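# Move the glass beaker onto a drying-rack peg

## Task

Pick up the inverted glass beaker from the shelved bench beside the door and hang it on one of the pegs of the drying rack on the shelved bench beside the window. It must sit far enough onto the peg that the peg alone supports it, with nothing from the robot holding it up at the end. The task fails if the beaker ever touches the floor, if it breaks (a drop of more than a few centimetres or a hard knock will do that), or if the robot tips over or is left leaning. At the end, open the gripper and move the robot away from the beaker.

## Robot and tools

ROBOT. A Hello Robot Stretch 4 with a single arm. It has an omni-wheel base, a lift that rides up a mast, an arm that telescopes forward, a wrist with yaw, pitch and roll joints, and a two-finger gripper with bendable steel fingers. It stands about 1.6 m tall, and the base's rim lies within 0.23 m of the base origin. There are four cameras: head_camera (pinhole, 420x560), head_left_camera and head_right_camera (fisheye, 420x672), and wrist_camera (pinhole, 616x392).

FRAMES. In the base frame the origin is on the floor under the base centre, with x ahead, y to the left and z up. hand_pose is reported in this frame and marks a point between the open fingertips; its printed position may be slightly off. When all wrist joints are 0, the hand axes line up with the base axes. The odometry frame is where the base frame was when the scene began. Heading is in radians, positive to the left, from -3.142 to 3.142.

execute_actions. Arguments: "actions", a list holding one action or none, and "cameras", a list of camera names or "all". Leaving it out or passing null means all cameras; [] means none. An action contains "base", "joints", or both, and may add "pace" and "contact_limits". The alternative is an action holding only {"end_of_arm": "enable_torque"}, which switches limp wrist or gripper motors back on so they hold their current position. The motions inside one action all start at once.
- base: exactly one key, and each is a relative move measured from where the base last reported itself, not a position to go to. translate_m (metres, -2 to 2, positive is forward, no turning), strafe_m (metres, -2 to 2, positive is left, no turning), rotate_rad (radians, -3.2 to 3.2, positive is counter-clockwise seen from above).
- joints: absolute targets keyed by name, one number each. lift_m 0 to 1.2 m. arm_m 0 to 0.55 m of extension. wrist_yaw_rad -1.134 to 4.276 (0 is straight ahead, positive turns left, 3.14 is folded back; above 3.4 the arm may block it). wrist_pitch_rad -1.117 to 4.259 (0 is level, 1.57 points down). wrist_roll_rad -1.117 to 4.259 (0 keeps the fingers level with each other; positive rolls clockwise as seen from behind the gripper). gripper_m -0.038 to 0.141, the gap in metres between the fingertips, where negative values press the fingers together. A joint target outside its range gets clipped and the result reports it. Any other bad value or unknown key rejects the whole call and nothing moves.
- pace: "slow", "default", "fast" or "max". For the base these give about 0.1/0.3/0.4/0.6 m/s and 1/2/3/4 rad/s, and speed drops when the lift is high.
- contact_limits: {"arm_m": x}, where x runs from 0 (stops at the lightest touch) to 0.75, with 0.5 as the default.

wait: {"seconds": 0 to 10}. It commands nothing new and returns state and images. zoom_image: {"camera", "region": [x0, y0, x1, y1]} in pixels of that camera's latest full image, counted from its top-left corner, at most 504x504. It returns a sharper crop. read_manual only returns licence texts. finished_scene: {"scene": number}. It ends the scene for good once the last command has been held, so only call it when the beaker is hanging on its own and the robot has moved away.

RESULT LINES. base_status and joint_status tell how each commanded motion ended:
- done: the target was reached (for the base, the wheels turned the full amount even if they slipped).
- off_target: the part stopped short and may still be pushing.
- contact_stop_at_<key>: the motion hit something. The lift, arm or wheels then go slack, so a lift under load can sink.
- limit_stop_at_<name>: includes own_body for self-collision and tilt for a lean over 6 degrees. After a tilt stop, lift, arm and wheels go slack until the lean eases.
- torque_fault: a wrist or gripper motor went limp. Send enable_torque to recover.
- time_out: the motion ran out of time.
A stop cancels any later calls in the same reply. Joints or the base left out of an action can still be pushing toward an earlier target. on_its_own lists things this call did not command, such as targets being held ("held at"), efforts resting outside their normal range, and tilt changes. joint_positions gives current joint values. lidar_m gives 12 horizontal distances in 30-degree sectors, going counter-clockwise from straight ahead (1st ahead, 4th left, 7th behind, 10th right). "-" means nothing seen or something closer than 0.25 m. Lidar misses glass, so it will not see the beaker. wrist_depth_mm is a 7x7 grid of median depths from 100 to 2000 mm, listed row by row from the top left. It also skips clear objects but shows the robot's own body. base_odometry relies on wheel counts. When turned_by_wheels and turned_by_imu differ by more than about 0.1 rad, there was slipping or a collision, and the heading is off by about their difference. base_tilt is in degrees, with forward and right positive. motor_effort is given in percent, with the peak during the last action in brackets. For the wheels, positive means turning right. "pictures" lists the order of the returned images.

GRIPPING. To grip, command gripper_m smaller than the object's width. Squeezing harder pulls the object toward the wrist, and opening pushes it out. Neither gripper_m nor "done" proves the object is held, so look at the images and the gripper effort. If the fingertips catch on a surface, raise the lift.

CAUTIONS. At the start of a scene, unfold the wrist by sending lift_m 0.4 and wrist_yaw_rad 0 together. A wrist tilted up and rolled far can trigger own_body stops. Driving or turning with more than 1 kg held and arm_m above 0.2 can tip the robot, and high gripper positions or strong contact limits make pushing risky. Jamming the gripper against things causes torque faults. With the glass beaker, move slowly near surfaces, use low arm contact limits, never open the gripper more than a few centimetres above a support, and keep the beaker clear of the floor. The simulation keeps running while you reply, holding the last command, and loose objects may occasionally get nudged.

Each tool is called after "Emit:" as name(argument=value, ...) on one line, values as JSON.

## Session

Emit:
execute_actions(actions=[])

Scene clock: 0.00 s.
base_odometry: x=+0.000 y=+0.000 heading=+0.000 (m, m, rad; odometry frame)
turned_by_wheels: +0.000 (rad since the last result)
turned_by_imu: +0.000 (rad since the last result)
base_tilt: forward=+0.0 right=+0.8 (deg)
lidar_m: 1.36 1.41 2.15 1.53 1.58 1.87 1.75 1.82 1.23 1.12 1.16 1.48
base_status: not commanded
joint_positions: lift_m=+0.289 arm_m=-0.001 wrist_yaw_rad=+3.227 wrist_pitch_rad=-0.013 wrist_roll_rad=-0.010 gripper_m=+0.057
joint_status: not commanded
motor_effort: lift_m=+20 arm_m=+0 wrist_yaw_rad=-2 wrist_pitch_rad=-5 wrist_roll_rad=-1 gripper_m=-5 wheel_0=+0 wheel_1=+0 wheel_2=+0 (%)
hand_pose: x=-0.1246 y=+0.0624 z=+0.4707 quat_wxyz=(-0.043, +0.007, -0.005, +0.999) (m; base frame)
wrist_depth_mm: - 136 135 - - - - / - - 133 - - - - / - - 132 - - - - / - 112 132 - - - - / 139 135 - - - - - / 200 - 1708 - 210 1756 1661 / 193 1281 683 156 1138 1118 1182
pictures: head_camera, head_left_camera, head_right_camera, wrist_camera
Images, in order (width x height): head_camera 420x560, head_left_camera 420x672, head_right_camera 420x672, wrist_camera 616x392.

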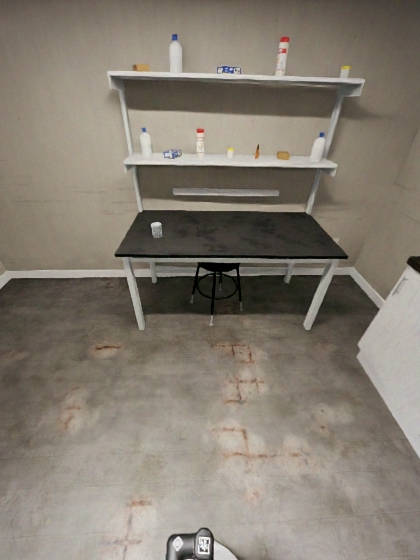

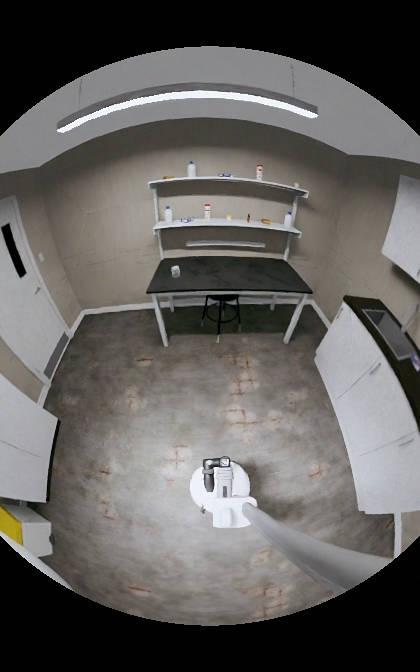

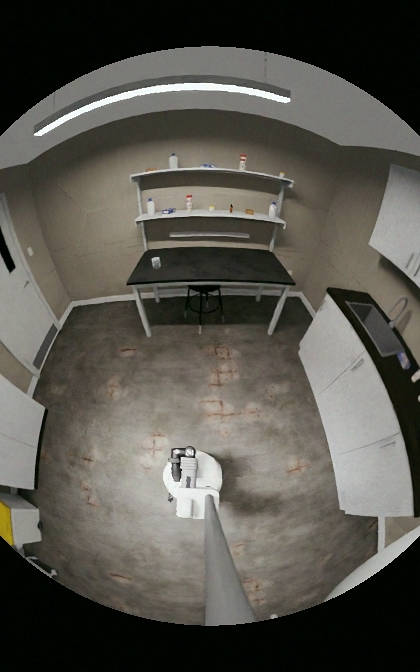

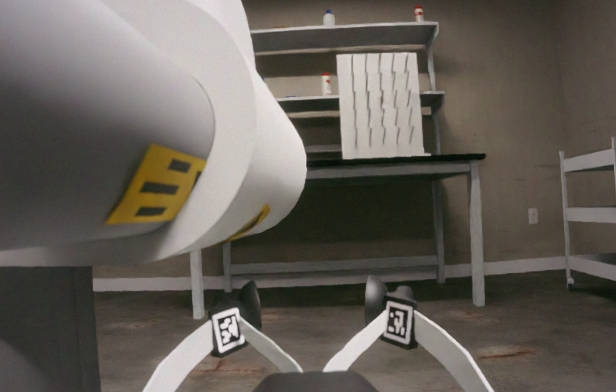

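Emit:
zoom_image(camera="head_camera", region=[100, 180, 220, 280])

Emit:
zoom_image(camera="wrist_camera", region=[300, 30, 480, 180])

Region (100, 180, 220, 280) of head_camera's 420x560 image, scaled by 4.200, with more detail than that image has.

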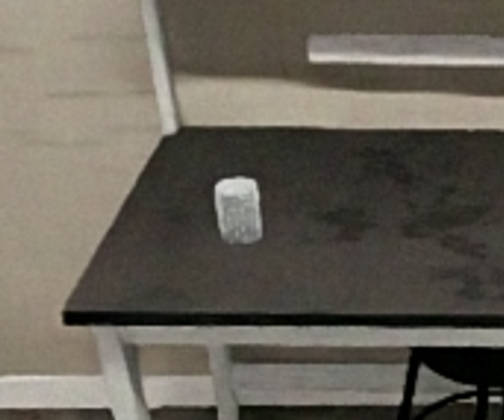

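Region (300, 30, 480, 180) of wrist_camera's 616x392 image, scaled by 2.800.

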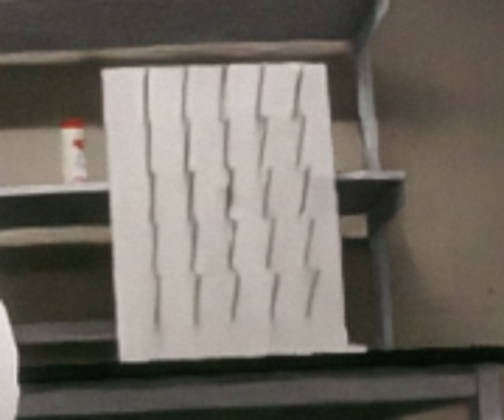

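Emit:
execute_actions(actions=[{"base": {"strafe_m": 0.45}, "joints": {"lift_m": 1.1, "wrist_yaw_rad": 0, "gripper_m": 0.13}, "pace": "fast"}], cameras=["head_camera"])

Emit:
execute_actions(actions=[{"base": {"translate_m": 0.95}, "joints": {"wrist_pitch_rad": 1.0}, "pace": "fast"}], cameras=["head_camera", "wrist_camera"])

Scene clock: 29.90 s.
base_odometry: x=+0.000 y=+0.450 heading=+0.000 (m, m, rad; odometry frame)
turned_by_wheels: +0.000 (rad since the last result)
turned_by_imu: -0.002 (rad since the last result)
base_tilt: forward=+0.1 right=+0.9 (deg)
lidar_m: 1.35 2.19 1.65 1.08 1.12 1.50 1.80 1.85 1.74 1.58 1.63 1.45
base_status: done
joint_positions: lift_m=+1.100 arm_m=-0.001 wrist_yaw_rad=+0.000 wrist_pitch_rad=-0.013 wrist_roll_rad=-0.010 gripper_m=+0.130
joint_status: all done
motor_effort: lift_m=+22(23) arm_m=+0(0) wrist_yaw_rad=+0(9) wrist_pitch_rad=-5(5) wrist_roll_rad=-1(1) gripper_m=-2(3) wheel_0=+2(12) wheel_1=-4(14) wheel_2=+0(0) (%)
hand_pose: x=+0.4588 y=-0.0873 z=+1.2819 quat_wxyz=(+1.000, -0.005, -0.007, +0.000) (m; base frame)
wrist_depth_mm: 1863 1863 1921 1983 - - - / 1863 1921 1863 1921 - - - / 1863 1863 1921 1921 1983 - - / 1808 1808 1863 1983 1921 - - / 1808 1863 1921 1921 1921 - - / 1808 1808 1863 1863 1708 1499 - / 1863 1808 1863 148 1308 1255 1255
pictures: head_camera
Images, in order (width x height): head_camera 420x560.

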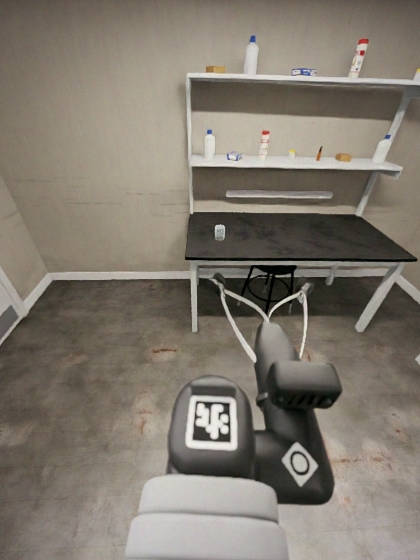

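Scene clock: 34.27 s.
base_odometry: x=+0.950 y=+0.450 heading=+0.000 (m, m, rad; odometry frame)
turned_by_wheels: +0.000 (rad since the last result)
turned_by_imu: -0.004 (rad since the last result)
base_tilt: forward=+0.0 right=+0.7 (deg)
lidar_m: 0.40 0.41 1.55 1.61 1.32 1.57 3.44 2.85 1.63 1.49 0.63 0.42
base_status: done
joint_positions: lift_m=+1.100 arm_m=-0.001 wrist_yaw_rad=+0.000 wrist_pitch_rad=+1.001 wrist_roll_rad=-0.010 gripper_m=+0.130
joint_status: all done
motor_effort: lift_m=+22(22) arm_m=+0(0) wrist_yaw_rad=-2(3) wrist_pitch_rad=-1(4) wrist_roll_rad=-1(1) gripper_m=-4(3) wheel_0=+2(6) wheel_1=+3(6) wheel_2=+1(11) (%)
hand_pose: x=+0.3259 y=-0.0874 z=+1.0352 quat_wxyz=(+0.877, -0.004, +0.480, +0.002) (m; base frame)
wrist_depth_mm: 960 960 831 831 820 820 809 / 1060 1060 741 723 723 715 723 / 1229 1229 661 640 640 640 640 / 1464 621 591 585 580 580 574 / 1397 549 539 535 530 525 525 / 1255 508 508 1205 1182 1160 1205 / 1160 1160 1160 148 1138 1098 1118
pictures: head_camera, wrist_camera
Images, in order (width x height): head_camera 420x560, wrist_camera 616x392.

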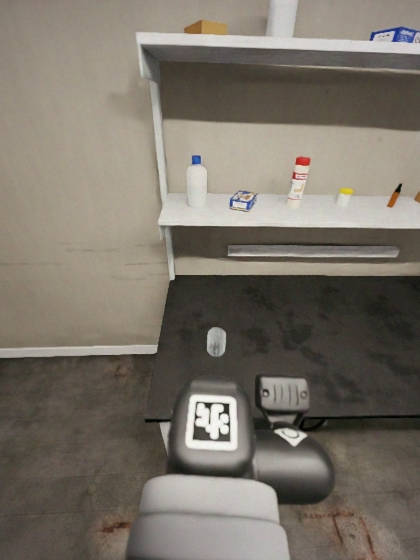

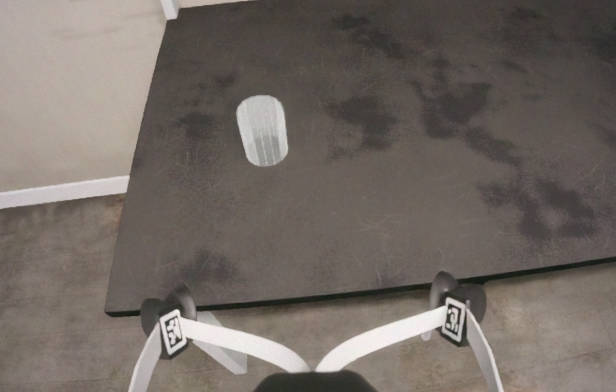

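Emit:
execute_actions(actions=[{"base": {"strafe_m": 0.07}, "joints": {"wrist_pitch_rad": 1.57, "arm_m": 0.45}}], cameras=["head_camera", "wrist_camera"])

Scene clock: 49.13 s.
base_odometry: x=+0.950 y=+0.520 heading=+0.000 (m, m, rad; odometry frame)
turned_by_wheels: +0.000 (rad since the last result)
turned_by_imu: -0.003 (rad since the last result)
base_tilt: forward=+0.2 right=+0.8 (deg)
lidar_m: 0.40 0.41 1.54 1.52 1.25 1.46 3.08 2.85 1.70 1.56 0.65 0.43
base_status: done
joint_positions: lift_m=+1.100 arm_m=+0.449 wrist_yaw_rad=+0.000 wrist_pitch_rad=+1.570 wrist_roll_rad=-0.010 gripper_m=+0.130
joint_status: all done
motor_effort: lift_m=+22(22) arm_m=+7(7) wrist_yaw_rad=-2(1) wrist_pitch_rad=+2(5) wrist_roll_rad=-1(1) gripper_m=+0(4) wheel_0=-2(9) wheel_1=+2(10) wheel_2=+0(0) (%)
hand_pose: x=+0.6200 y=-0.0874 z=+0.9896 quat_wxyz=(+0.707, -0.004, +0.707, +0.004) (m; base frame)
wrist_depth_mm: 976 455 455 449 445 445 449 / 1205 455 449 449 449 449 445 / 1205 445 449 449 449 445 442 / 1205 445 449 445 445 442 439 / 1205 452 445 442 445 442 439 / 1182 445 445 442 439 439 439 / 1205 831 445 150 442 442 439
pictures: head_camera, wrist_camera
Images, in order (width x height): head_camera 420x560, wrist_camera 616x392.

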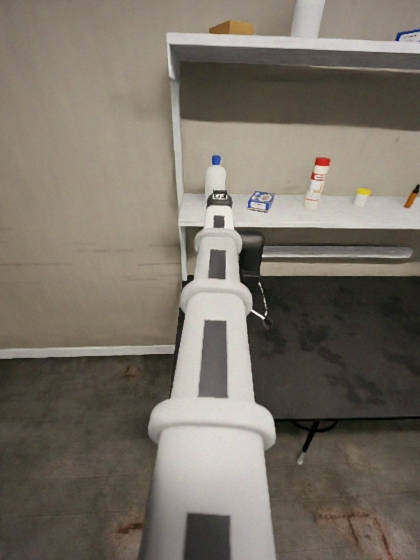

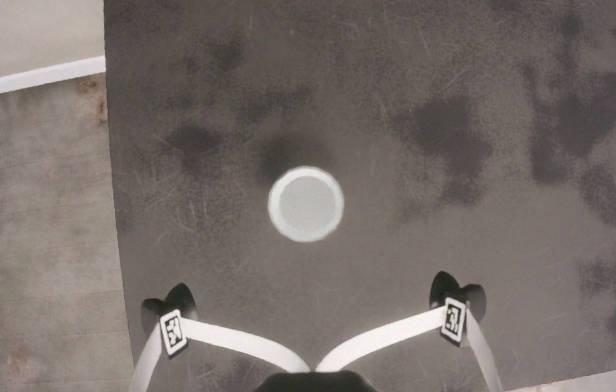

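Emit:
execute_actions(actions=[{"joints": {"arm_m": 0.50}}], cameras=[])

Emit:
execute_actions(actions=[{"joints": {"lift_m": 0.945}}], cameras=["head_camera", "wrist_camera"])

Scene clock: 56.83 s.
base_odometry: x=+0.950 y=+0.520 heading=+0.000 (m, m, rad; odometry frame)
turned_by_wheels: +0.000 (rad since the last result)
turned_by_imu: -0.001 (rad since the last result)
base_tilt: forward=+0.1 right=+0.9 (deg)
lidar_m: 0.40 0.42 1.53 1.52 1.27 1.44 3.08 2.85 1.69 1.57 0.63 0.43
base_status: not commanded
joint_positions: lift_m=+1.100 arm_m=+0.499 wrist_yaw_rad=+0.000 wrist_pitch_rad=+1.570 wrist_roll_rad=-0.010 gripper_m=+0.130
joint_status: all done
motor_effort: lift_m=+22(22) arm_m=+7(7) wrist_yaw_rad=-1(2) wrist_pitch_rad=+1(1) wrist_roll_rad=-1(1) gripper_m=+1(1) wheel_0=-2(2) wheel_1=+2(2) wheel_2=+0(0) (%)
hand_pose: x=+0.6699 y=-0.0874 z=+0.9896 quat_wxyz=(+0.707, -0.004, +0.707, +0.004) (m; base frame)
wrist_depth_mm: 891 452 452 455 449 449 449 / 1118 449 452 449 445 445 449 / 1205 452 449 442 449 445 439 / 1229 449 445 445 445 439 449 / 1182 445 445 445 442 445 442 / 1182 449 442 442 439 439 436 / 1205 442 445 149 442 439 439
pictures: none
No camera images: the call's "cameras" was empty. Leave "cameras" out to get every camera's image.

Scene clock: 58.57 s.
base_odometry: x=+0.950 y=+0.520 heading=+0.000 (m, m, rad; odometry frame)
turned_by_wheels: +0.000 (rad since the last result)
turned_by_imu: -0.001 (rad since the last result)
base_tilt: forward=+0.1 right=+0.8 (deg)
lidar_m: 0.39 0.41 1.59 1.53 1.22 1.46 3.05 2.85 1.67 1.56 0.60 0.44
base_status: not commanded
joint_positions: lift_m=+0.945 arm_m=+0.499 wrist_yaw_rad=+0.000 wrist_pitch_rad=+1.570 wrist_roll_rad=-0.010 gripper_m=+0.130
joint_status: all done
motor_effort: lift_m=+18(20) arm_m=+7(7) wrist_yaw_rad=-2(1) wrist_pitch_rad=+1(1) wrist_roll_rad=-1(2) gripper_m=+0(1) wheel_0=-2(2) wheel_1=+3(2) wheel_2=+0(0) (%)
hand_pose: x=+0.6699 y=-0.0874 z=+0.8349 quat_wxyz=(+0.707, -0.004, +0.707, +0.004) (m; base frame)
wrist_depth_mm: 297 294 294 293 293 293 293 / 297 296 294 294 294 293 291 / 296 296 294 293 291 293 291 / 294 293 293 293 291 291 291 / 293 294 293 291 290 291 290 / 291 291 291 289 290 289 289 / 291 291 291 148 290 287 289
pictures: head_camera, wrist_camera
Images, in order (width x height): head_camera 420x560, wrist_camera 616x392.

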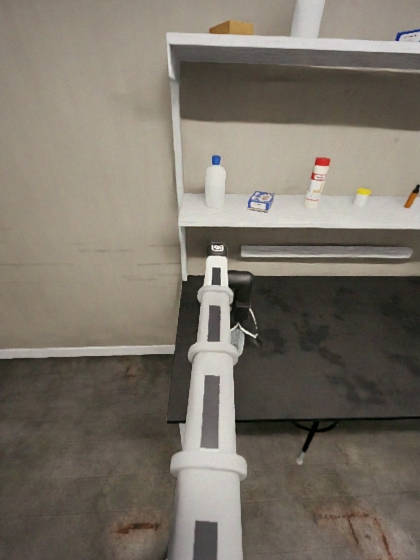

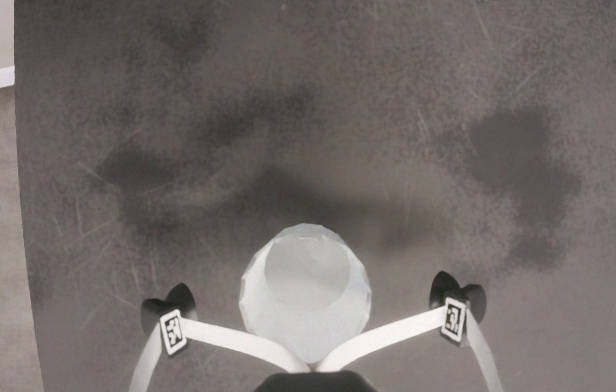

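Emit:
execute_actions(actions=[{"joints": {"gripper_m": 0.03}}], cameras=["wrist_camera"])

Scene clock: 63.77 s.
base_odometry: x=+0.950 y=+0.520 heading=+0.000 (m, m, rad; odometry frame)
turned_by_wheels: +0.000 (rad since the last result)
turned_by_imu: -0.002 (rad since the last result)
base_tilt: forward=+0.1 right=+0.7 (deg)
lidar_m: 0.39 0.40 1.56 1.54 1.24 1.45 3.09 2.84 1.70 1.56 0.64 0.42
base_status: not commanded
joint_positions: lift_m=+0.945 arm_m=+0.499 wrist_yaw_rad=+0.000 wrist_pitch_rad=+1.570 wrist_roll_rad=-0.010 gripper_m=+0.030
joint_status: all done
motor_effort: lift_m=+18(18) arm_m=+7(7) wrist_yaw_rad=-2(2) wrist_pitch_rad=+2(1) wrist_roll_rad=-1(1) gripper_m=-20(19) wheel_0=-2(2) wheel_1=+2(2) wheel_2=+0(0) (%)
hand_pose: x=+0.6699 y=-0.0874 z=+0.8349 quat_wxyz=(+0.707, -0.004, +0.707, +0.004) (m; base frame)
wrist_depth_mm: 296 297 294 294 293 293 293 / 294 294 294 294 293 293 293 / 297 296 294 291 293 291 290 / 294 293 293 293 293 289 290 / 293 293 291 290 290 291 289 / 294 291 213 290 206 287 290 / 291 291 289 290 287 287 287
pictures: wrist_camera
Images, in order (width x height): wrist_camera 616x392.

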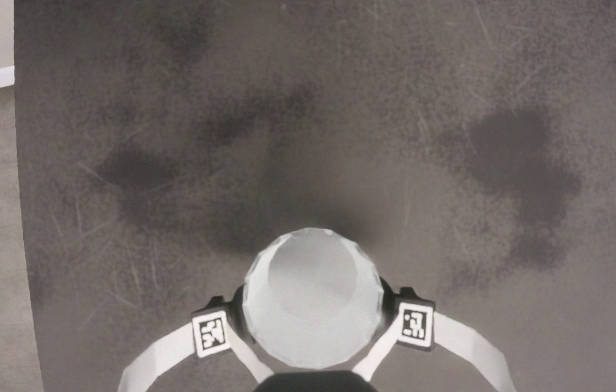

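Emit:
execute_actions(actions=[{"joints": {"gripper_m": 0.015, "lift_m": 1.0}}], cameras=["wrist_camera"])

Emit:
execute_actions(actions=[{"joints": {"arm_m": 0.0, "wrist_pitch_rad": 0.6}}], cameras=["wrist_camera"])

Emit:
execute_actions(actions=[{"base": {"rotate_rad": 3.14}}])

Scene clock: 70.83 s.
base_odometry: x=+0.950 y=+0.520 heading=+0.000 (m, m, rad; odometry frame)
turned_by_wheels: +0.000 (rad since the last result)
turned_by_imu: -0.001 (rad since the last result)
base_tilt: forward=+0.0 right=+0.8 (deg)
lidar_m: 0.38 0.41 1.58 1.53 1.24 1.46 3.07 2.83 1.72 1.56 0.64 0.44
base_status: not commanded
joint_positions: lift_m=+1.000 arm_m=+0.499 wrist_yaw_rad=+0.000 wrist_pitch_rad=+1.570 wrist_roll_rad=-0.010 gripper_m=+0.015
joint_status: all done
motor_effort: lift_m=+23(23) arm_m=+7(7) wrist_yaw_rad=-1(1) wrist_pitch_rad=+1(1) wrist_roll_rad=-2(1) gripper_m=-29(25) wheel_0=-2(2) wheel_1=+2(2) wheel_2=+0(0) (%)
hand_pose: x=+0.6699 y=-0.0874 z=+0.8895 quat_wxyz=(+0.707, -0.004, +0.707, +0.004) (m; base frame)
wrist_depth_mm: 351 349 351 349 347 345 345 / 349 347 349 349 343 347 345 / 351 349 347 347 347 345 345 / 1078 349 345 345 343 343 343 / 1118 349 347 345 343 343 342 / 1118 345 207 347 202 342 343 / 1098 343 206 343 343 342 342
pictures: wrist_camera
Images, in order (width x height): wrist_camera 616x392.

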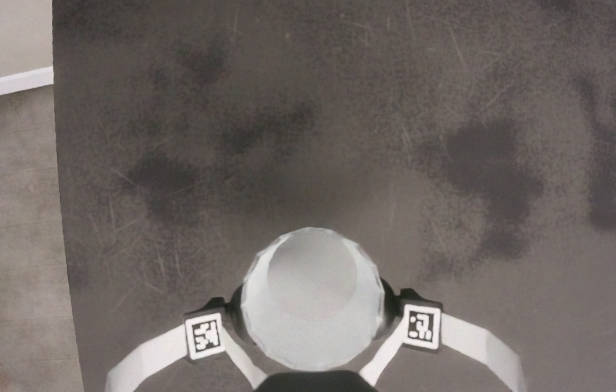

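Scene clock: 73.37 s.
base_odometry: x=+0.950 y=+0.520 heading=+0.000 (m, m, rad; odometry frame)
turned_by_wheels: +0.000 (rad since the last result)
turned_by_imu: -0.001 (rad since the last result)
base_tilt: forward=+0.1 right=+0.8 (deg)
lidar_m: 0.40 0.42 1.57 1.53 1.24 1.44 3.09 2.88 1.69 1.56 0.66 0.42
base_status: not commanded
joint_positions: lift_m=+1.000 arm_m=+0.001 wrist_yaw_rad=+0.000 wrist_pitch_rad=+0.603 wrist_roll_rad=-0.010 gripper_m=+0.015
joint_status: all done
motor_effort: lift_m=+23(23) arm_m=-7(8) wrist_yaw_rad=-1(2) wrist_pitch_rad=-8(12) wrist_roll_rad=-2(1) gripper_m=-22(24) wheel_0=-2(2) wheel_1=+2(1) wheel_2=+0(0) (%)
hand_pose: x=+0.4097 y=-0.0875 z=+1.0143 quat_wxyz=(+0.955, -0.005, +0.297, +0.001) (m; base frame)
wrist_depth_mm: 820 842 878 878 904 917 946 / 866 904 946 960 976 1025 1025 / 991 991 991 991 946 931 931 / 1042 1098 768 768 750 732 723 / 1182 1205 640 621 609 603 591 / 1308 1308 207 521 202 512 496 / 1308 445 206 459 433 427 439
pictures: wrist_camera
Images, in order (width x height): wrist_camera 616x392.

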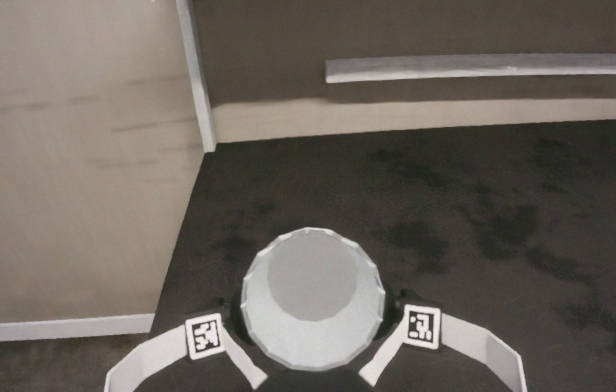

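Scene clock: 76.60 s.
base_odometry: x=+0.950 y=+0.520 heading=+3.140 (m, m, rad; odometry frame)
turned_by_wheels: +3.140 (rad since the last result)
turned_by_imu: +3.084 (rad since the last result)
base_tilt: forward=+0.0 right=+0.8 (deg)
lidar_m: 2.72 2.78 1.73 1.55 0.67 0.43 0.40 1.24 1.56 1.51 1.26 1.45
base_status: done
joint_positions: lift_m=+1.000 arm_m=+0.001 wrist_yaw_rad=+0.000 wrist_pitch_rad=+0.603 wrist_roll_rad=-0.010 gripper_m=+0.015
joint_status: not commanded
motor_effort: lift_m=+22(23) arm_m=-7(7) wrist_yaw_rad=-1(1) wrist_pitch_rad=-7(8) wrist_roll_rad=-1(1) gripper_m=-26(26) wheel_0=-3(7) wheel_1=-2(8) wheel_2=-1(7) (%)
hand_pose: x=+0.4098 y=-0.0874 z=+1.0145 quat_wxyz=(+0.955, -0.005, +0.297, +0.002) (m; base frame)
wrist_depth_mm: - - - - - - 1863 / - - - - - - 1863 / - - - - - 1983 1308 / - - - - - 1921 1336 / 1808 1808 1808 1756 1708 1661 1366 / 1464 1499 208 1464 204 1430 1366 / 1308 1255 206 1281 1205 1182 1229
pictures: head_camera, head_left_camera, head_right_camera, wrist_camera
Images, in order (width x height): head_camera 420x560, head_left_camera 420x672, head_right_camera 420x672, wrist_camera 616x392.

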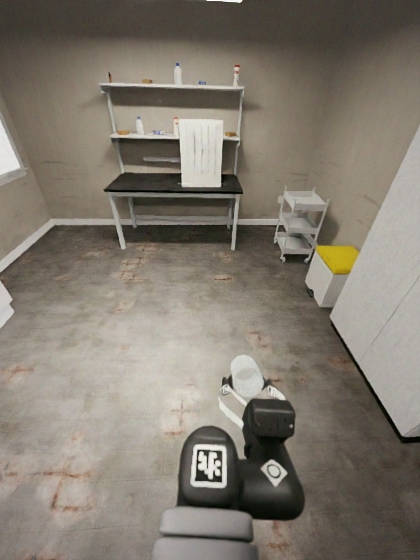

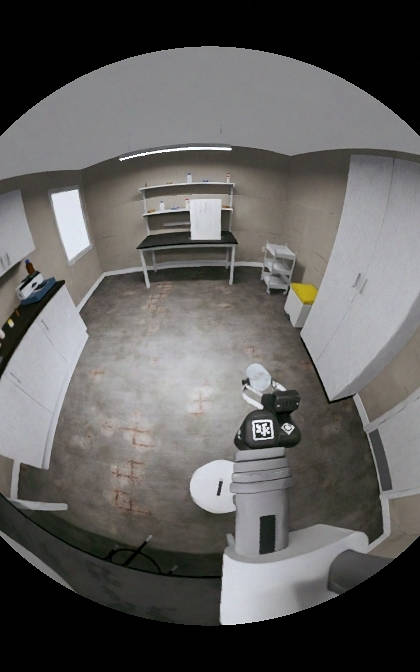

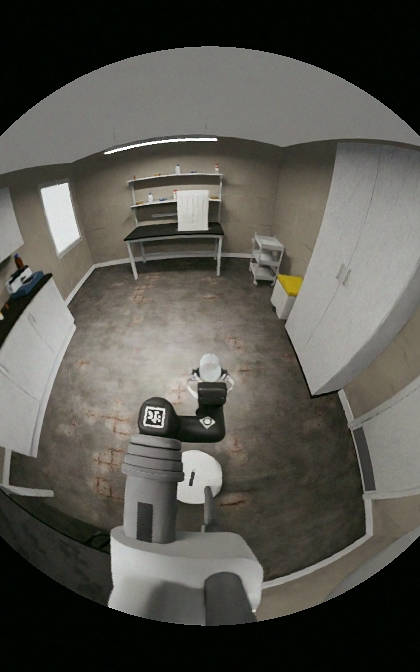

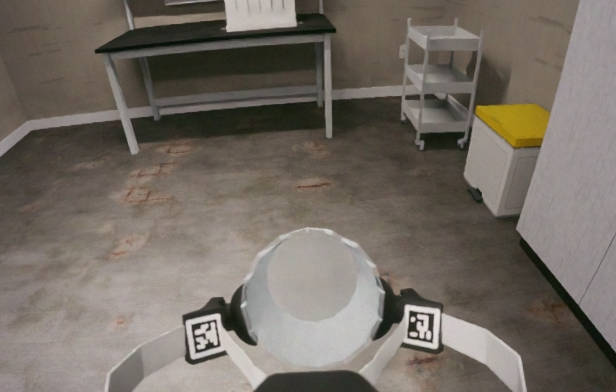

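Emit:
execute_actions(actions=[{"base": {"translate_m": 1.9}, "pace": "fast"}], cameras=["head_camera", "wrist_camera"])

Scene clock: 92.07 s.
base_odometry: x=-0.950 y=+0.523 heading=+3.140 (m, m, rad; odometry frame)
turned_by_wheels: +0.000 (rad since the last result)
turned_by_imu: -0.008 (rad since the last result)
base_tilt: forward=+0.0 right=+0.8 (deg)
lidar_m: 0.82 0.87 1.12 1.77 1.79 2.30 2.34 1.51 1.05 0.96 0.99 0.90
base_status: done
joint_positions: lift_m=+1.000 arm_m=+0.001 wrist_yaw_rad=+0.000 wrist_pitch_rad=+0.603 wrist_roll_rad=-0.010 gripper_m=+0.015
joint_status: not commanded
motor_effort: lift_m=+22(21) arm_m=-7(7) wrist_yaw_rad=-2(1) wrist_pitch_rad=-8(8) wrist_roll_rad=+0(1) gripper_m=-26(21) wheel_0=+1(7) wheel_1=+2(8) wheel_2=+2(10) (%)
hand_pose: x=+0.4098 y=-0.0874 z=+1.0145 quat_wxyz=(+0.955, -0.005, +0.297, +0.002) (m; base frame)
wrist_depth_mm: 741 768 778 1336 1366 1366 1397 / 1255 809 831 1336 1430 1464 1464 / 1078 891 904 960 1537 1576 1618 / 809 788 768 768 1661 1756 1661 / 768 1576 1618 1618 1661 1708 1098 / 1464 1464 206 1499 203 1397 1205 / 1336 1255 206 1281 1229 1205 1078
pictures: head_camera, wrist_camera
Images, in order (width x height): head_camera 420x560, wrist_camera 616x392.

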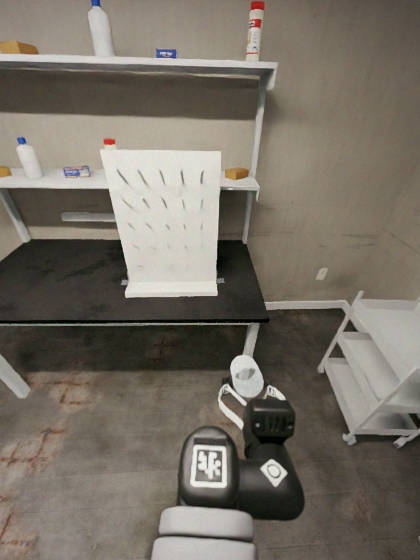

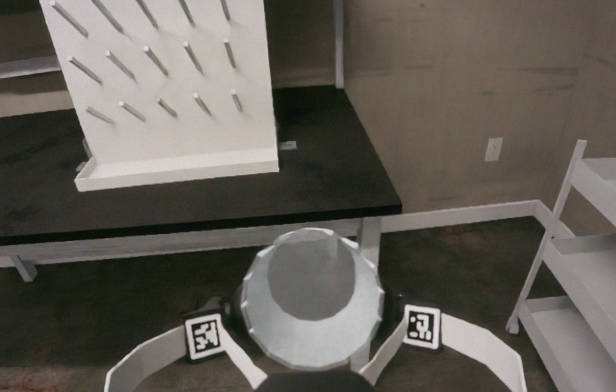

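Emit:
execute_actions(actions=[{"base": {"strafe_m": 0.27}, "joints": {"wrist_pitch_rad": 0.0}}], cameras=["head_camera", "wrist_camera"])

Scene clock: 102.73 s.
base_odometry: x=-0.951 y=+0.253 heading=+3.140 (m, m, rad; odometry frame)
turned_by_wheels: +0.000 (rad since the last result)
turned_by_imu: -0.002 (rad since the last result)
base_tilt: forward=+0.1 right=+0.9 (deg)
lidar_m: 0.79 0.82 1.10 1.54 1.51 1.98 2.51 2.59 1.31 1.23 1.19 0.88
base_status: done
joint_positions: lift_m=+1.000 arm_m=+0.001 wrist_yaw_rad=+0.000 wrist_pitch_rad=+0.004 wrist_roll_rad=-0.010 gripper_m=+0.015
joint_status: all done
motor_effort: lift_m=+21(22) arm_m=-7(7) wrist_yaw_rad=-1(3) wrist_pitch_rad=-10(14) wrist_roll_rad=-1(1) gripper_m=-24(24) wheel_0=-2(11) wheel_1=+2(12) wheel_2=+1(1) (%)
hand_pose: x=+0.4606 y=-0.0874 z=+1.1770 quat_wxyz=(+1.000, -0.005, +0.002, +0.000) (m; base frame)
wrist_depth_mm: 1366 1336 1366 1397 1397 1464 1537 / 1160 1255 1336 1366 1430 1430 1499 / 1336 1336 831 854 1430 1430 1537 / 1098 1336 831 854 1182 1464 1499 / 1336 1336 842 854 866 1464 1499 / 1281 1308 218 854 202 1430 1499 / 1182 991 191 854 866 917 1464
pictures: head_camera, wrist_camera
Images, in order (width x height): head_camera 420x560, wrist_camera 616x392.

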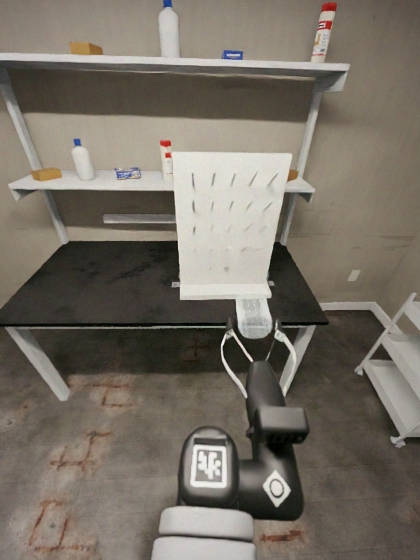

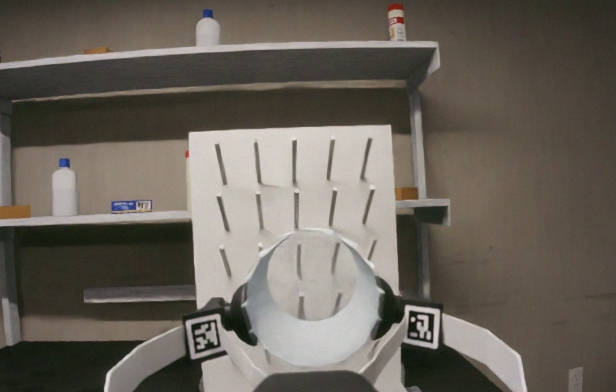

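Emit:
execute_actions(actions=[{"base": {"rotate_rad": 0.06}, "joints": {"wrist_pitch_rad": 0.0, "wrist_yaw_rad": 0.03, "lift_m": 0.85}}], cameras=["head_camera", "wrist_camera"])

Scene clock: 136.77 s.
base_odometry: x=-0.951 y=+0.253 heading=-3.083 (m, m, rad; odometry frame)
turned_by_wheels: +0.060 (rad since the last result)
turned_by_imu: +0.057 (rad since the last result)
base_tilt: forward=+0.1 right=+0.8 (deg)
lidar_m: 0.80 0.86 1.17 1.52 1.54 2.05 2.50 1.81 1.32 1.22 1.23 0.87
base_status: done
joint_positions: lift_m=+0.850 arm_m=+0.001 wrist_yaw_rad=+0.030 wrist_pitch_rad=+0.004 wrist_roll_rad=-0.010 gripper_m=+0.015
joint_status: all done
motor_effort: lift_m=+18(18) arm_m=-7(7) wrist_yaw_rad=-1(6) wrist_pitch_rad=-9(9) wrist_roll_rad=-1(1) gripper_m=-23(23) wheel_0=-2(7) wheel_1=-2(6) wheel_2=-1(5) (%)
hand_pose: x=+0.4631 y=-0.0788 z=+1.0273 quat_wxyz=(+1.000, -0.005, +0.002, +0.015) (m; base frame)
wrist_depth_mm: 1160 1182 1255 1281 1336 1397 1397 / 1366 1430 1366 842 831 1397 1366 / 1397 1397 1042 866 831 1366 1397 / 1366 1366 1366 842 842 1397 1366 / 1397 1366 1464 842 842 1336 1336 / 1182 1160 208 842 202 1025 1336 / 788 691 207 723 654 627 683
pictures: head_camera, wrist_camera
Images, in order (width x height): head_camera 420x560, wrist_camera 616x392.

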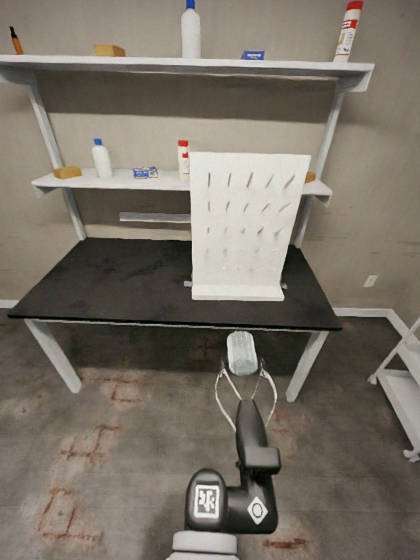

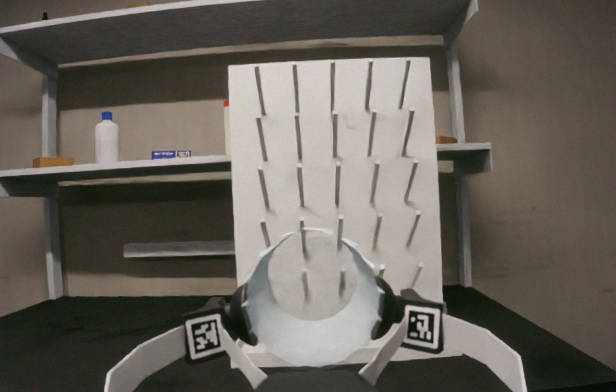

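Emit:
execute_actions(actions=[{"base": {"strafe_m": 0.095}, "joints": {"wrist_pitch_rad": 0.785, "lift_m": 1.133}}], cameras=[])

Emit:
execute_actions(actions=[{"base": {"translate_m": 0.4}, "joints": {"arm_m": 0.1}}], cameras=["head_camera", "wrist_camera"])

Scene clock: 149.83 s.
base_odometry: x=-0.945 y=+0.158 heading=-3.083 (m, m, rad; odometry frame)
turned_by_wheels: +0.000 (rad since the last result)
turned_by_imu: -0.002 (rad since the last result)
base_tilt: forward=+0.0 right=+0.8 (deg)
lidar_m: 0.81 0.84 1.17 1.43 1.47 1.93 2.66 2.58 1.39 1.33 1.29 0.84
base_status: done
joint_positions: lift_m=+1.133 arm_m=+0.001 wrist_yaw_rad=+0.030 wrist_pitch_rad=+0.787 wrist_roll_rad=-0.010 gripper_m=+0.015
joint_status: all done
motor_effort: lift_m=+23(26) arm_m=-7(7) wrist_yaw_rad=-1(2) wrist_pitch_rad=-5(6) wrist_roll_rad=-1(1) gripper_m=-24(25) wheel_0=-2(9) wheel_1=+2(11) wheel_2=+1(1) (%)
hand_pose: x=+0.3783 y=-0.0813 z=+1.1066 quat_wxyz=(+0.923, -0.010, +0.383, +0.016) (m; base frame)
wrist_depth_mm: 1308 1308 1336 798 788 1229 1366 / 1281 1160 1138 904 891 1042 1464 / 976 976 904 891 878 891 1576 / 831 809 798 820 809 798 809 / 1661 1661 1708 1618 1576 1537 1464 / 1397 1397 207 1499 202 1366 1366 / 1308 1229 206 1281 1229 1205 1229
pictures: none
No camera images: the call's "cameras" was empty. Leave "cameras" out to get every camera's image.

Scene clock: 152.67 s.
base_odometry: x=-1.344 y=+0.135 heading=-3.083 (m, m, rad; odometry frame)
turned_by_wheels: +0.000 (rad since the last result)
turned_by_imu: -0.002 (rad since the last result)
base_tilt: forward=+0.1 right=+0.8 (deg)
lidar_m: 0.40 0.42 0.61 2.00 1.57 1.97 3.51 1.86 1.38 1.16 0.55 0.43
base_status: done
joint_positions: lift_m=+1.133 arm_m=+0.099 wrist_yaw_rad=+0.030 wrist_pitch_rad=+0.787 wrist_roll_rad=-0.010 gripper_m=+0.015
joint_status: all done
motor_effort: lift_m=+22(23) arm_m=+7(7) wrist_yaw_rad=-1(1) wrist_pitch_rad=-6(6) wrist_roll_rad=-1(2) gripper_m=-23(27) wheel_0=+3(5) wheel_1=+1(8) wheel_2=+0(10) (%)
hand_pose: x=+0.4758 y=-0.0813 z=+1.1066 quat_wxyz=(+0.923, -0.010, +0.384, +0.016) (m; base frame)
wrist_depth_mm: 842 854 317 312 317 317 319 / 891 866 355 349 349 349 351 / 946 946 407 394 402 394 394 / 809 798 732 449 455 445 445 / 683 691 668 525 508 517 569 / 597 597 206 574 202 574 554 / 544 521 205 521 504 500 504
pictures: head_camera, wrist_camera
Images, in order (width x height): head_camera 420x560, wrist_camera 616x392.

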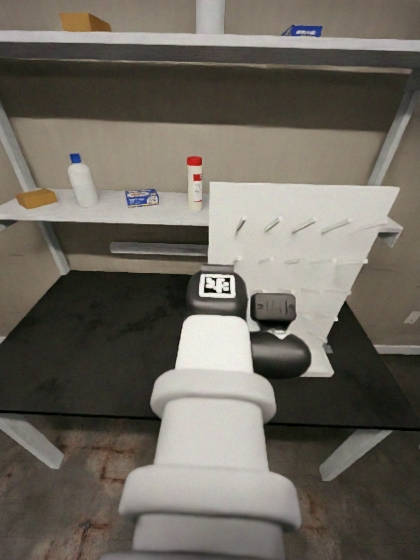

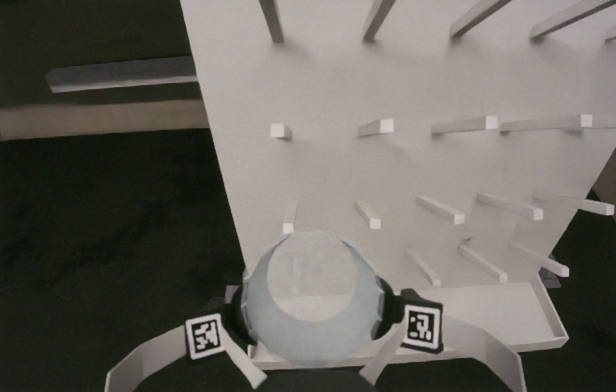

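Emit:
execute_actions(actions=[{"base": {"strafe_m": 0.02}, "joints": {"wrist_pitch_rad": 0.63, "lift_m": 1.085, "arm_m": 0.10}}], cameras=["wrist_camera"])

Scene clock: 164.67 s.
base_odometry: x=-1.343 y=+0.115 heading=-3.083 (m, m, rad; odometry frame)
turned_by_wheels: +0.000 (rad since the last result)
turned_by_imu: -0.002 (rad since the last result)
base_tilt: forward=+0.1 right=+0.8 (deg)
lidar_m: 0.39 0.39 0.57 1.98 1.53 1.88 3.51 1.94 1.42 1.20 0.59 0.42
base_status: done
joint_positions: lift_m=+1.085 arm_m=+0.099 wrist_yaw_rad=+0.030 wrist_pitch_rad=+0.633 wrist_roll_rad=-0.010 gripper_m=+0.015
joint_status: all done
motor_effort: lift_m=+18(24) arm_m=+7(6) wrist_yaw_rad=-1(3) wrist_pitch_rad=-8(12) wrist_roll_rad=-1(1) gripper_m=-23(24) wheel_0=-2(9) wheel_1=+0(11) wheel_2=-1(0) (%)
hand_pose: x=+0.5048 y=-0.0804 z=+1.0927 quat_wxyz=(+0.950, -0.009, +0.311, +0.016) (m; base frame)
wrist_depth_mm: 809 798 306 298 297 298 304 / 866 878 334 325 327 329 324 / 960 960 831 357 351 351 351 / 917 904 842 392 397 399 399 / 750 741 715 436 439 442 452 / 609 621 207 496 203 484 504 / 544 521 206 535 508 496 512
pictures: wrist_camera
Images, in order (width x height): wrist_camera 616x392.

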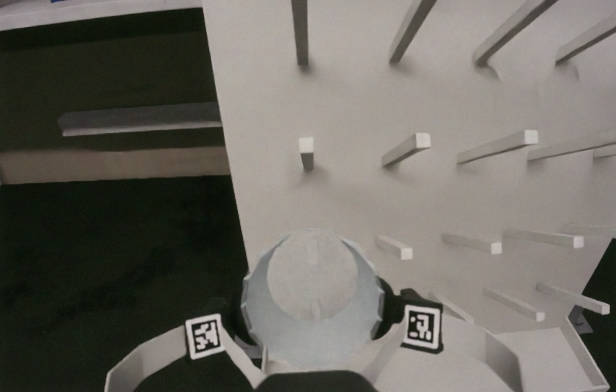

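Emit:
execute_actions(actions=[{"joints": {"lift_m": 1.067, "arm_m": 0.124}, "pace": "slow", "contact_limits": {"arm_m": 0.15}}], cameras=["wrist_camera"])

Emit:
execute_actions(actions=[{"joints": {"lift_m": 1.05, "arm_m": 0.148}, "pace": "slow", "contact_limits": {"arm_m": 0.15}}], cameras=["wrist_camera"])

Emit:
execute_actions(actions=[{"joints": {"lift_m": 1.032, "arm_m": 0.172}, "pace": "slow", "contact_limits": {"arm_m": 0.15}}], cameras=["wrist_camera"])

Scene clock: 172.83 s.
base_odometry: x=-1.343 y=+0.115 heading=-3.083 (m, m, rad; odometry frame)
turned_by_wheels: +0.000 (rad since the last result)
turned_by_imu: -0.001 (rad since the last result)
base_tilt: forward=+0.1 right=+0.7 (deg)
lidar_m: 0.38 0.39 0.59 1.98 1.55 1.94 3.52 1.94 1.41 1.19 0.62 0.43
base_status: not commanded
joint_positions: lift_m=+1.067 arm_m=+0.123 wrist_yaw_rad=+0.030 wrist_pitch_rad=+0.633 wrist_roll_rad=-0.010 gripper_m=+0.015
joint_status: all done
motor_effort: lift_m=+18(18) arm_m=+7(8) wrist_yaw_rad=-1(0) wrist_pitch_rad=-8(8) wrist_roll_rad=-1(1) gripper_m=-23(23) wheel_0=-1(1) wheel_1=+0(0) wheel_2=+0(1) (%)
contact_limits: arm_m 0.15
hand_pose: x=+0.5287 y=-0.0804 z=+1.0747 quat_wxyz=(+0.950, -0.009, +0.311, +0.016) (m; base frame)
wrist_depth_mm: 788 788 282 277 277 277 279 / 842 831 304 301 303 303 301 / 931 931 342 330 324 327 320 / 891 866 788 364 364 368 375 / 723 707 691 410 402 413 418 / 603 609 206 455 203 449 459 / 535 500 205 504 496 477 500
pictures: wrist_camera
Images, in order (width x height): wrist_camera 616x392.

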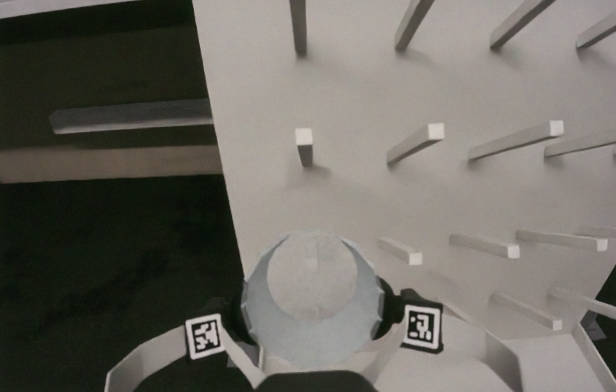

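Scene clock: 174.10 s.
base_odometry: x=-1.343 y=+0.115 heading=-3.083 (m, m, rad; odometry frame)
turned_by_wheels: +0.000 (rad since the last result)
turned_by_imu: +0.000 (rad since the last result)
base_tilt: forward=+0.0 right=+0.8 (deg)
lidar_m: 0.39 0.40 0.58 1.98 1.55 1.93 3.46 1.98 1.42 1.19 0.59 0.44
base_status: not commanded
joint_positions: lift_m=+1.050 arm_m=+0.147 wrist_yaw_rad=+0.030 wrist_pitch_rad=+0.633 wrist_roll_rad=-0.010 gripper_m=+0.015
joint_status: all done
motor_effort: lift_m=+18(19) arm_m=+7(5) wrist_yaw_rad=-2(1) wrist_pitch_rad=-8(8) wrist_roll_rad=-1(1) gripper_m=-23(22) wheel_0=-1(1) wheel_1=+0(0) wheel_2=+0(0) (%)
contact_limits: arm_m 0.15
hand_pose: x=+0.5527 y=-0.0804 z=+1.0577 quat_wxyz=(+0.950, -0.009, +0.311, +0.016) (m; base frame)
wrist_depth_mm: 750 759 256 256 257 257 258 / 809 820 279 277 277 278 277 / 891 891 309 301 298 301 300 / 842 842 347 338 336 340 340 / 691 683 640 375 370 373 382 / 585 585 206 424 203 415 424 / 512 488 205 473 466 459 477
pictures: wrist_camera
Images, in order (width x height): wrist_camera 616x392.

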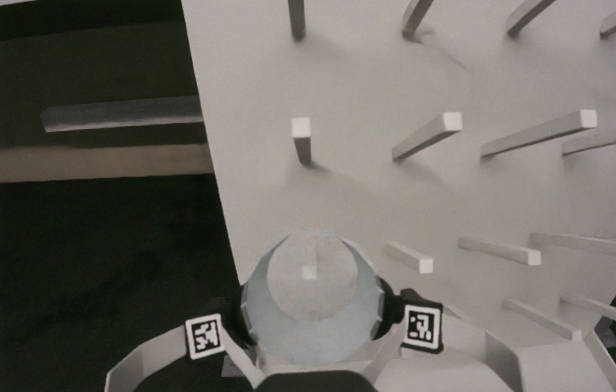

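Scene clock: 175.37 s.
base_odometry: x=-1.343 y=+0.115 heading=-3.083 (m, m, rad; odometry frame)
turned_by_wheels: +0.000 (rad since the last result)
turned_by_imu: +0.000 (rad since the last result)
base_tilt: forward=+0.1 right=+0.8 (deg)
lidar_m: 0.39 0.43 0.58 1.98 1.54 1.94 3.50 1.95 1.44 1.20 0.60 0.41
base_status: not commanded
joint_positions: lift_m=+1.032 arm_m=+0.171 wrist_yaw_rad=+0.030 wrist_pitch_rad=+0.633 wrist_roll_rad=-0.010 gripper_m=+0.015
joint_status: all done
motor_effort: lift_m=+18(21) arm_m=+7(9) wrist_yaw_rad=-2(3) wrist_pitch_rad=-8(8) wrist_roll_rad=+0(1) gripper_m=-22(23) wheel_0=-1(2) wheel_1=+0(0) wheel_2=+0(0) (%)
contact_limits: arm_m 0.15
hand_pose: x=+0.5767 y=-0.0804 z=+1.0397 quat_wxyz=(+0.950, -0.009, +0.311, +0.016) (m; base frame)
wrist_depth_mm: 732 732 232 235 234 235 236 / 778 778 252 252 253 249 254 / 878 878 281 272 272 279 267 / 820 809 317 306 307 310 310 / 668 654 615 340 334 340 338 / 564 554 206 384 203 387 389 / 496 469 206 424 424 439 445
pictures: wrist_camera
Images, in order (width x height): wrist_camera 616x392.

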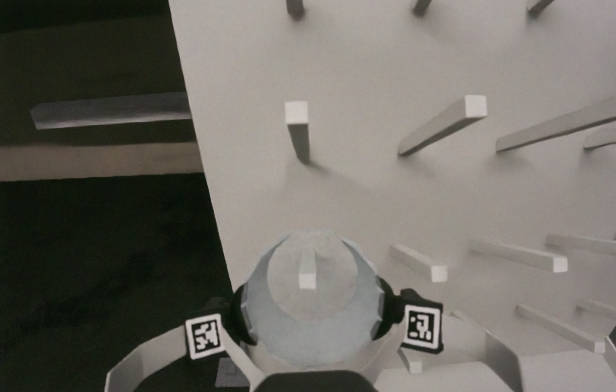

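Emit:
execute_actions(actions=[{"joints": {"lift_m": 1.017, "arm_m": 0.192}, "pace": "slow", "contact_limits": {"arm_m": 0.15}}], cameras=["wrist_camera"])

Scene clock: 182.27 s.
base_odometry: x=-1.343 y=+0.115 heading=-3.083 (m, m, rad; odometry frame)
turned_by_wheels: +0.000 (rad since the last result)
turned_by_imu: -0.001 (rad since the last result)
base_tilt: forward=+0.1 right=+0.8 (deg)
lidar_m: 0.40 0.41 0.59 1.98 1.55 1.91 3.50 1.92 1.44 1.20 0.61 0.43
base_status: not commanded
joint_positions: lift_m=+1.017 arm_m=+0.191 wrist_yaw_rad=+0.030 wrist_pitch_rad=+0.633 wrist_roll_rad=-0.010 gripper_m=+0.015
joint_status: all done
motor_effort: lift_m=+18(18) arm_m=+7(10) wrist_yaw_rad=-1(1) wrist_pitch_rad=-8(8) wrist_roll_rad=-1(1) gripper_m=-23(25) wheel_0=-1(2) wheel_1=+0(0) wheel_2=+0(0) (%)
contact_limits: arm_m 0.15
hand_pose: x=+0.5967 y=-0.0804 z=+1.0247 quat_wxyz=(+0.950, -0.009, +0.311, +0.016) (m; base frame)
wrist_depth_mm: 723 715 213 215 216 216 - / 759 759 230 229 234 225 233 / 842 866 254 252 256 256 256 / 788 778 285 279 282 285 283 / 647 634 327 312 309 312 307 / 544 539 207 355 203 355 359 / 484 455 206 389 343 325 415
pictures: wrist_camera
Images, in order (width x height): wrist_camera 616x392.

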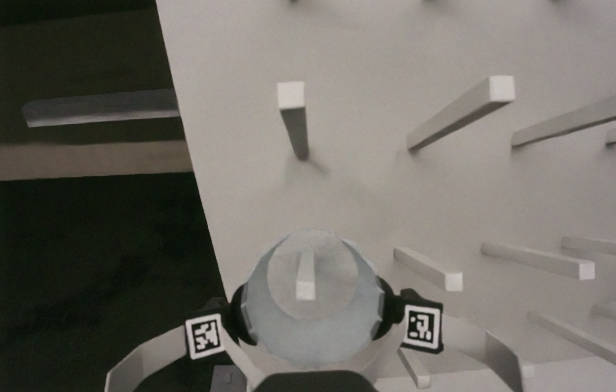

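Emit:
execute_actions(actions=[{"joints": {"lift_m": 1.004}, "pace": "slow"}], cameras=[])

Emit:
execute_actions(actions=[{"joints": {"gripper_m": 0.085}}], cameras=["wrist_camera"])

Scene clock: 189.73 s.
base_odometry: x=-1.343 y=+0.115 heading=-3.083 (m, m, rad; odometry frame)
turned_by_wheels: +0.000 (rad since the last result)
turned_by_imu: -0.001 (rad since the last result)
base_tilt: forward=+0.1 right=+0.8 (deg)
lidar_m: 0.37 0.41 0.57 1.96 1.53 1.96 3.51 1.94 1.43 1.21 0.60 0.45
base_status: not commanded
joint_positions: lift_m=+1.005 arm_m=+0.191 wrist_yaw_rad=+0.026 wrist_pitch_rad=+0.623 wrist_roll_rad=-0.010 gripper_m=+0.015
joint_status: all done
motor_effort: lift_m=+8(16) arm_m=+7(7) wrist_yaw_rad=+12(9) wrist_pitch_rad=+20(20) wrist_roll_rad=-1(1) gripper_m=-19(23) wheel_0=-1(2) wheel_1=+1(0) wheel_2=-4(4) (%)
hand_pose: x=+0.5980 y=-0.0814 z=+1.0148 quat_wxyz=(+0.952, -0.009, +0.307, +0.014) (m; base frame)
wrist_depth_mm: 723 715 214 215 217 217 - / 750 759 231 229 234 225 233 / 854 842 253 254 256 256 256 / 809 798 283 279 279 282 286 / 647 647 320 310 306 309 310 / 544 539 220 349 203 349 353 / 484 307 287 377 282 206 410
pictures: none
No camera images: the call's "cameras" was empty. Leave "cameras" out to get every camera's image.

Scene clock: 191.23 s.
base_odometry: x=-1.343 y=+0.115 heading=-3.083 (m, m, rad; odometry frame)
turned_by_wheels: +0.000 (rad since the last result)
turned_by_imu: +0.006 (rad since the last result)
base_tilt: forward=+0.1 right=+0.8 (deg)
lidar_m: 0.40 0.43 0.57 1.95 1.54 1.92 3.49 1.86 1.40 1.18 0.59 0.40
base_status: not commanded
joint_positions: lift_m=+1.004 arm_m=+0.191 wrist_yaw_rad=+0.030 wrist_pitch_rad=+0.632 wrist_roll_rad=-0.010 gripper_m=+0.085
joint_status: all done
motor_effort: lift_m=+17(17) arm_m=+7(7) wrist_yaw_rad=+0(22) wrist_pitch_rad=-4(22) wrist_roll_rad=-1(1) gripper_m=-4(15) wheel_0=-2(1) wheel_1=+0(2) wheel_2=-1(7) (%)
hand_pose: x=+0.5970 y=-0.0805 z=+1.0121 quat_wxyz=(+0.950, -0.009, +0.311, +0.016) (m; base frame)
wrist_depth_mm: 732 732 214 213 215 213 - / 741 750 231 229 233 224 233 / 854 854 258 256 255 257 255 / 768 759 286 279 282 283 285 / 621 627 574 307 314 310 312 / 530 521 338 353 213 351 355 / 466 455 418 151 402 402 404
pictures: wrist_camera
Images, in order (width x height): wrist_camera 616x392.

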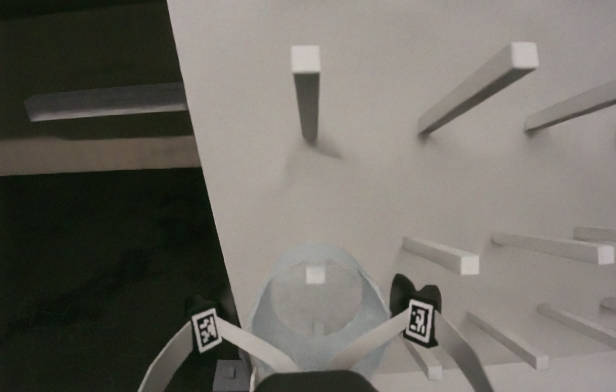

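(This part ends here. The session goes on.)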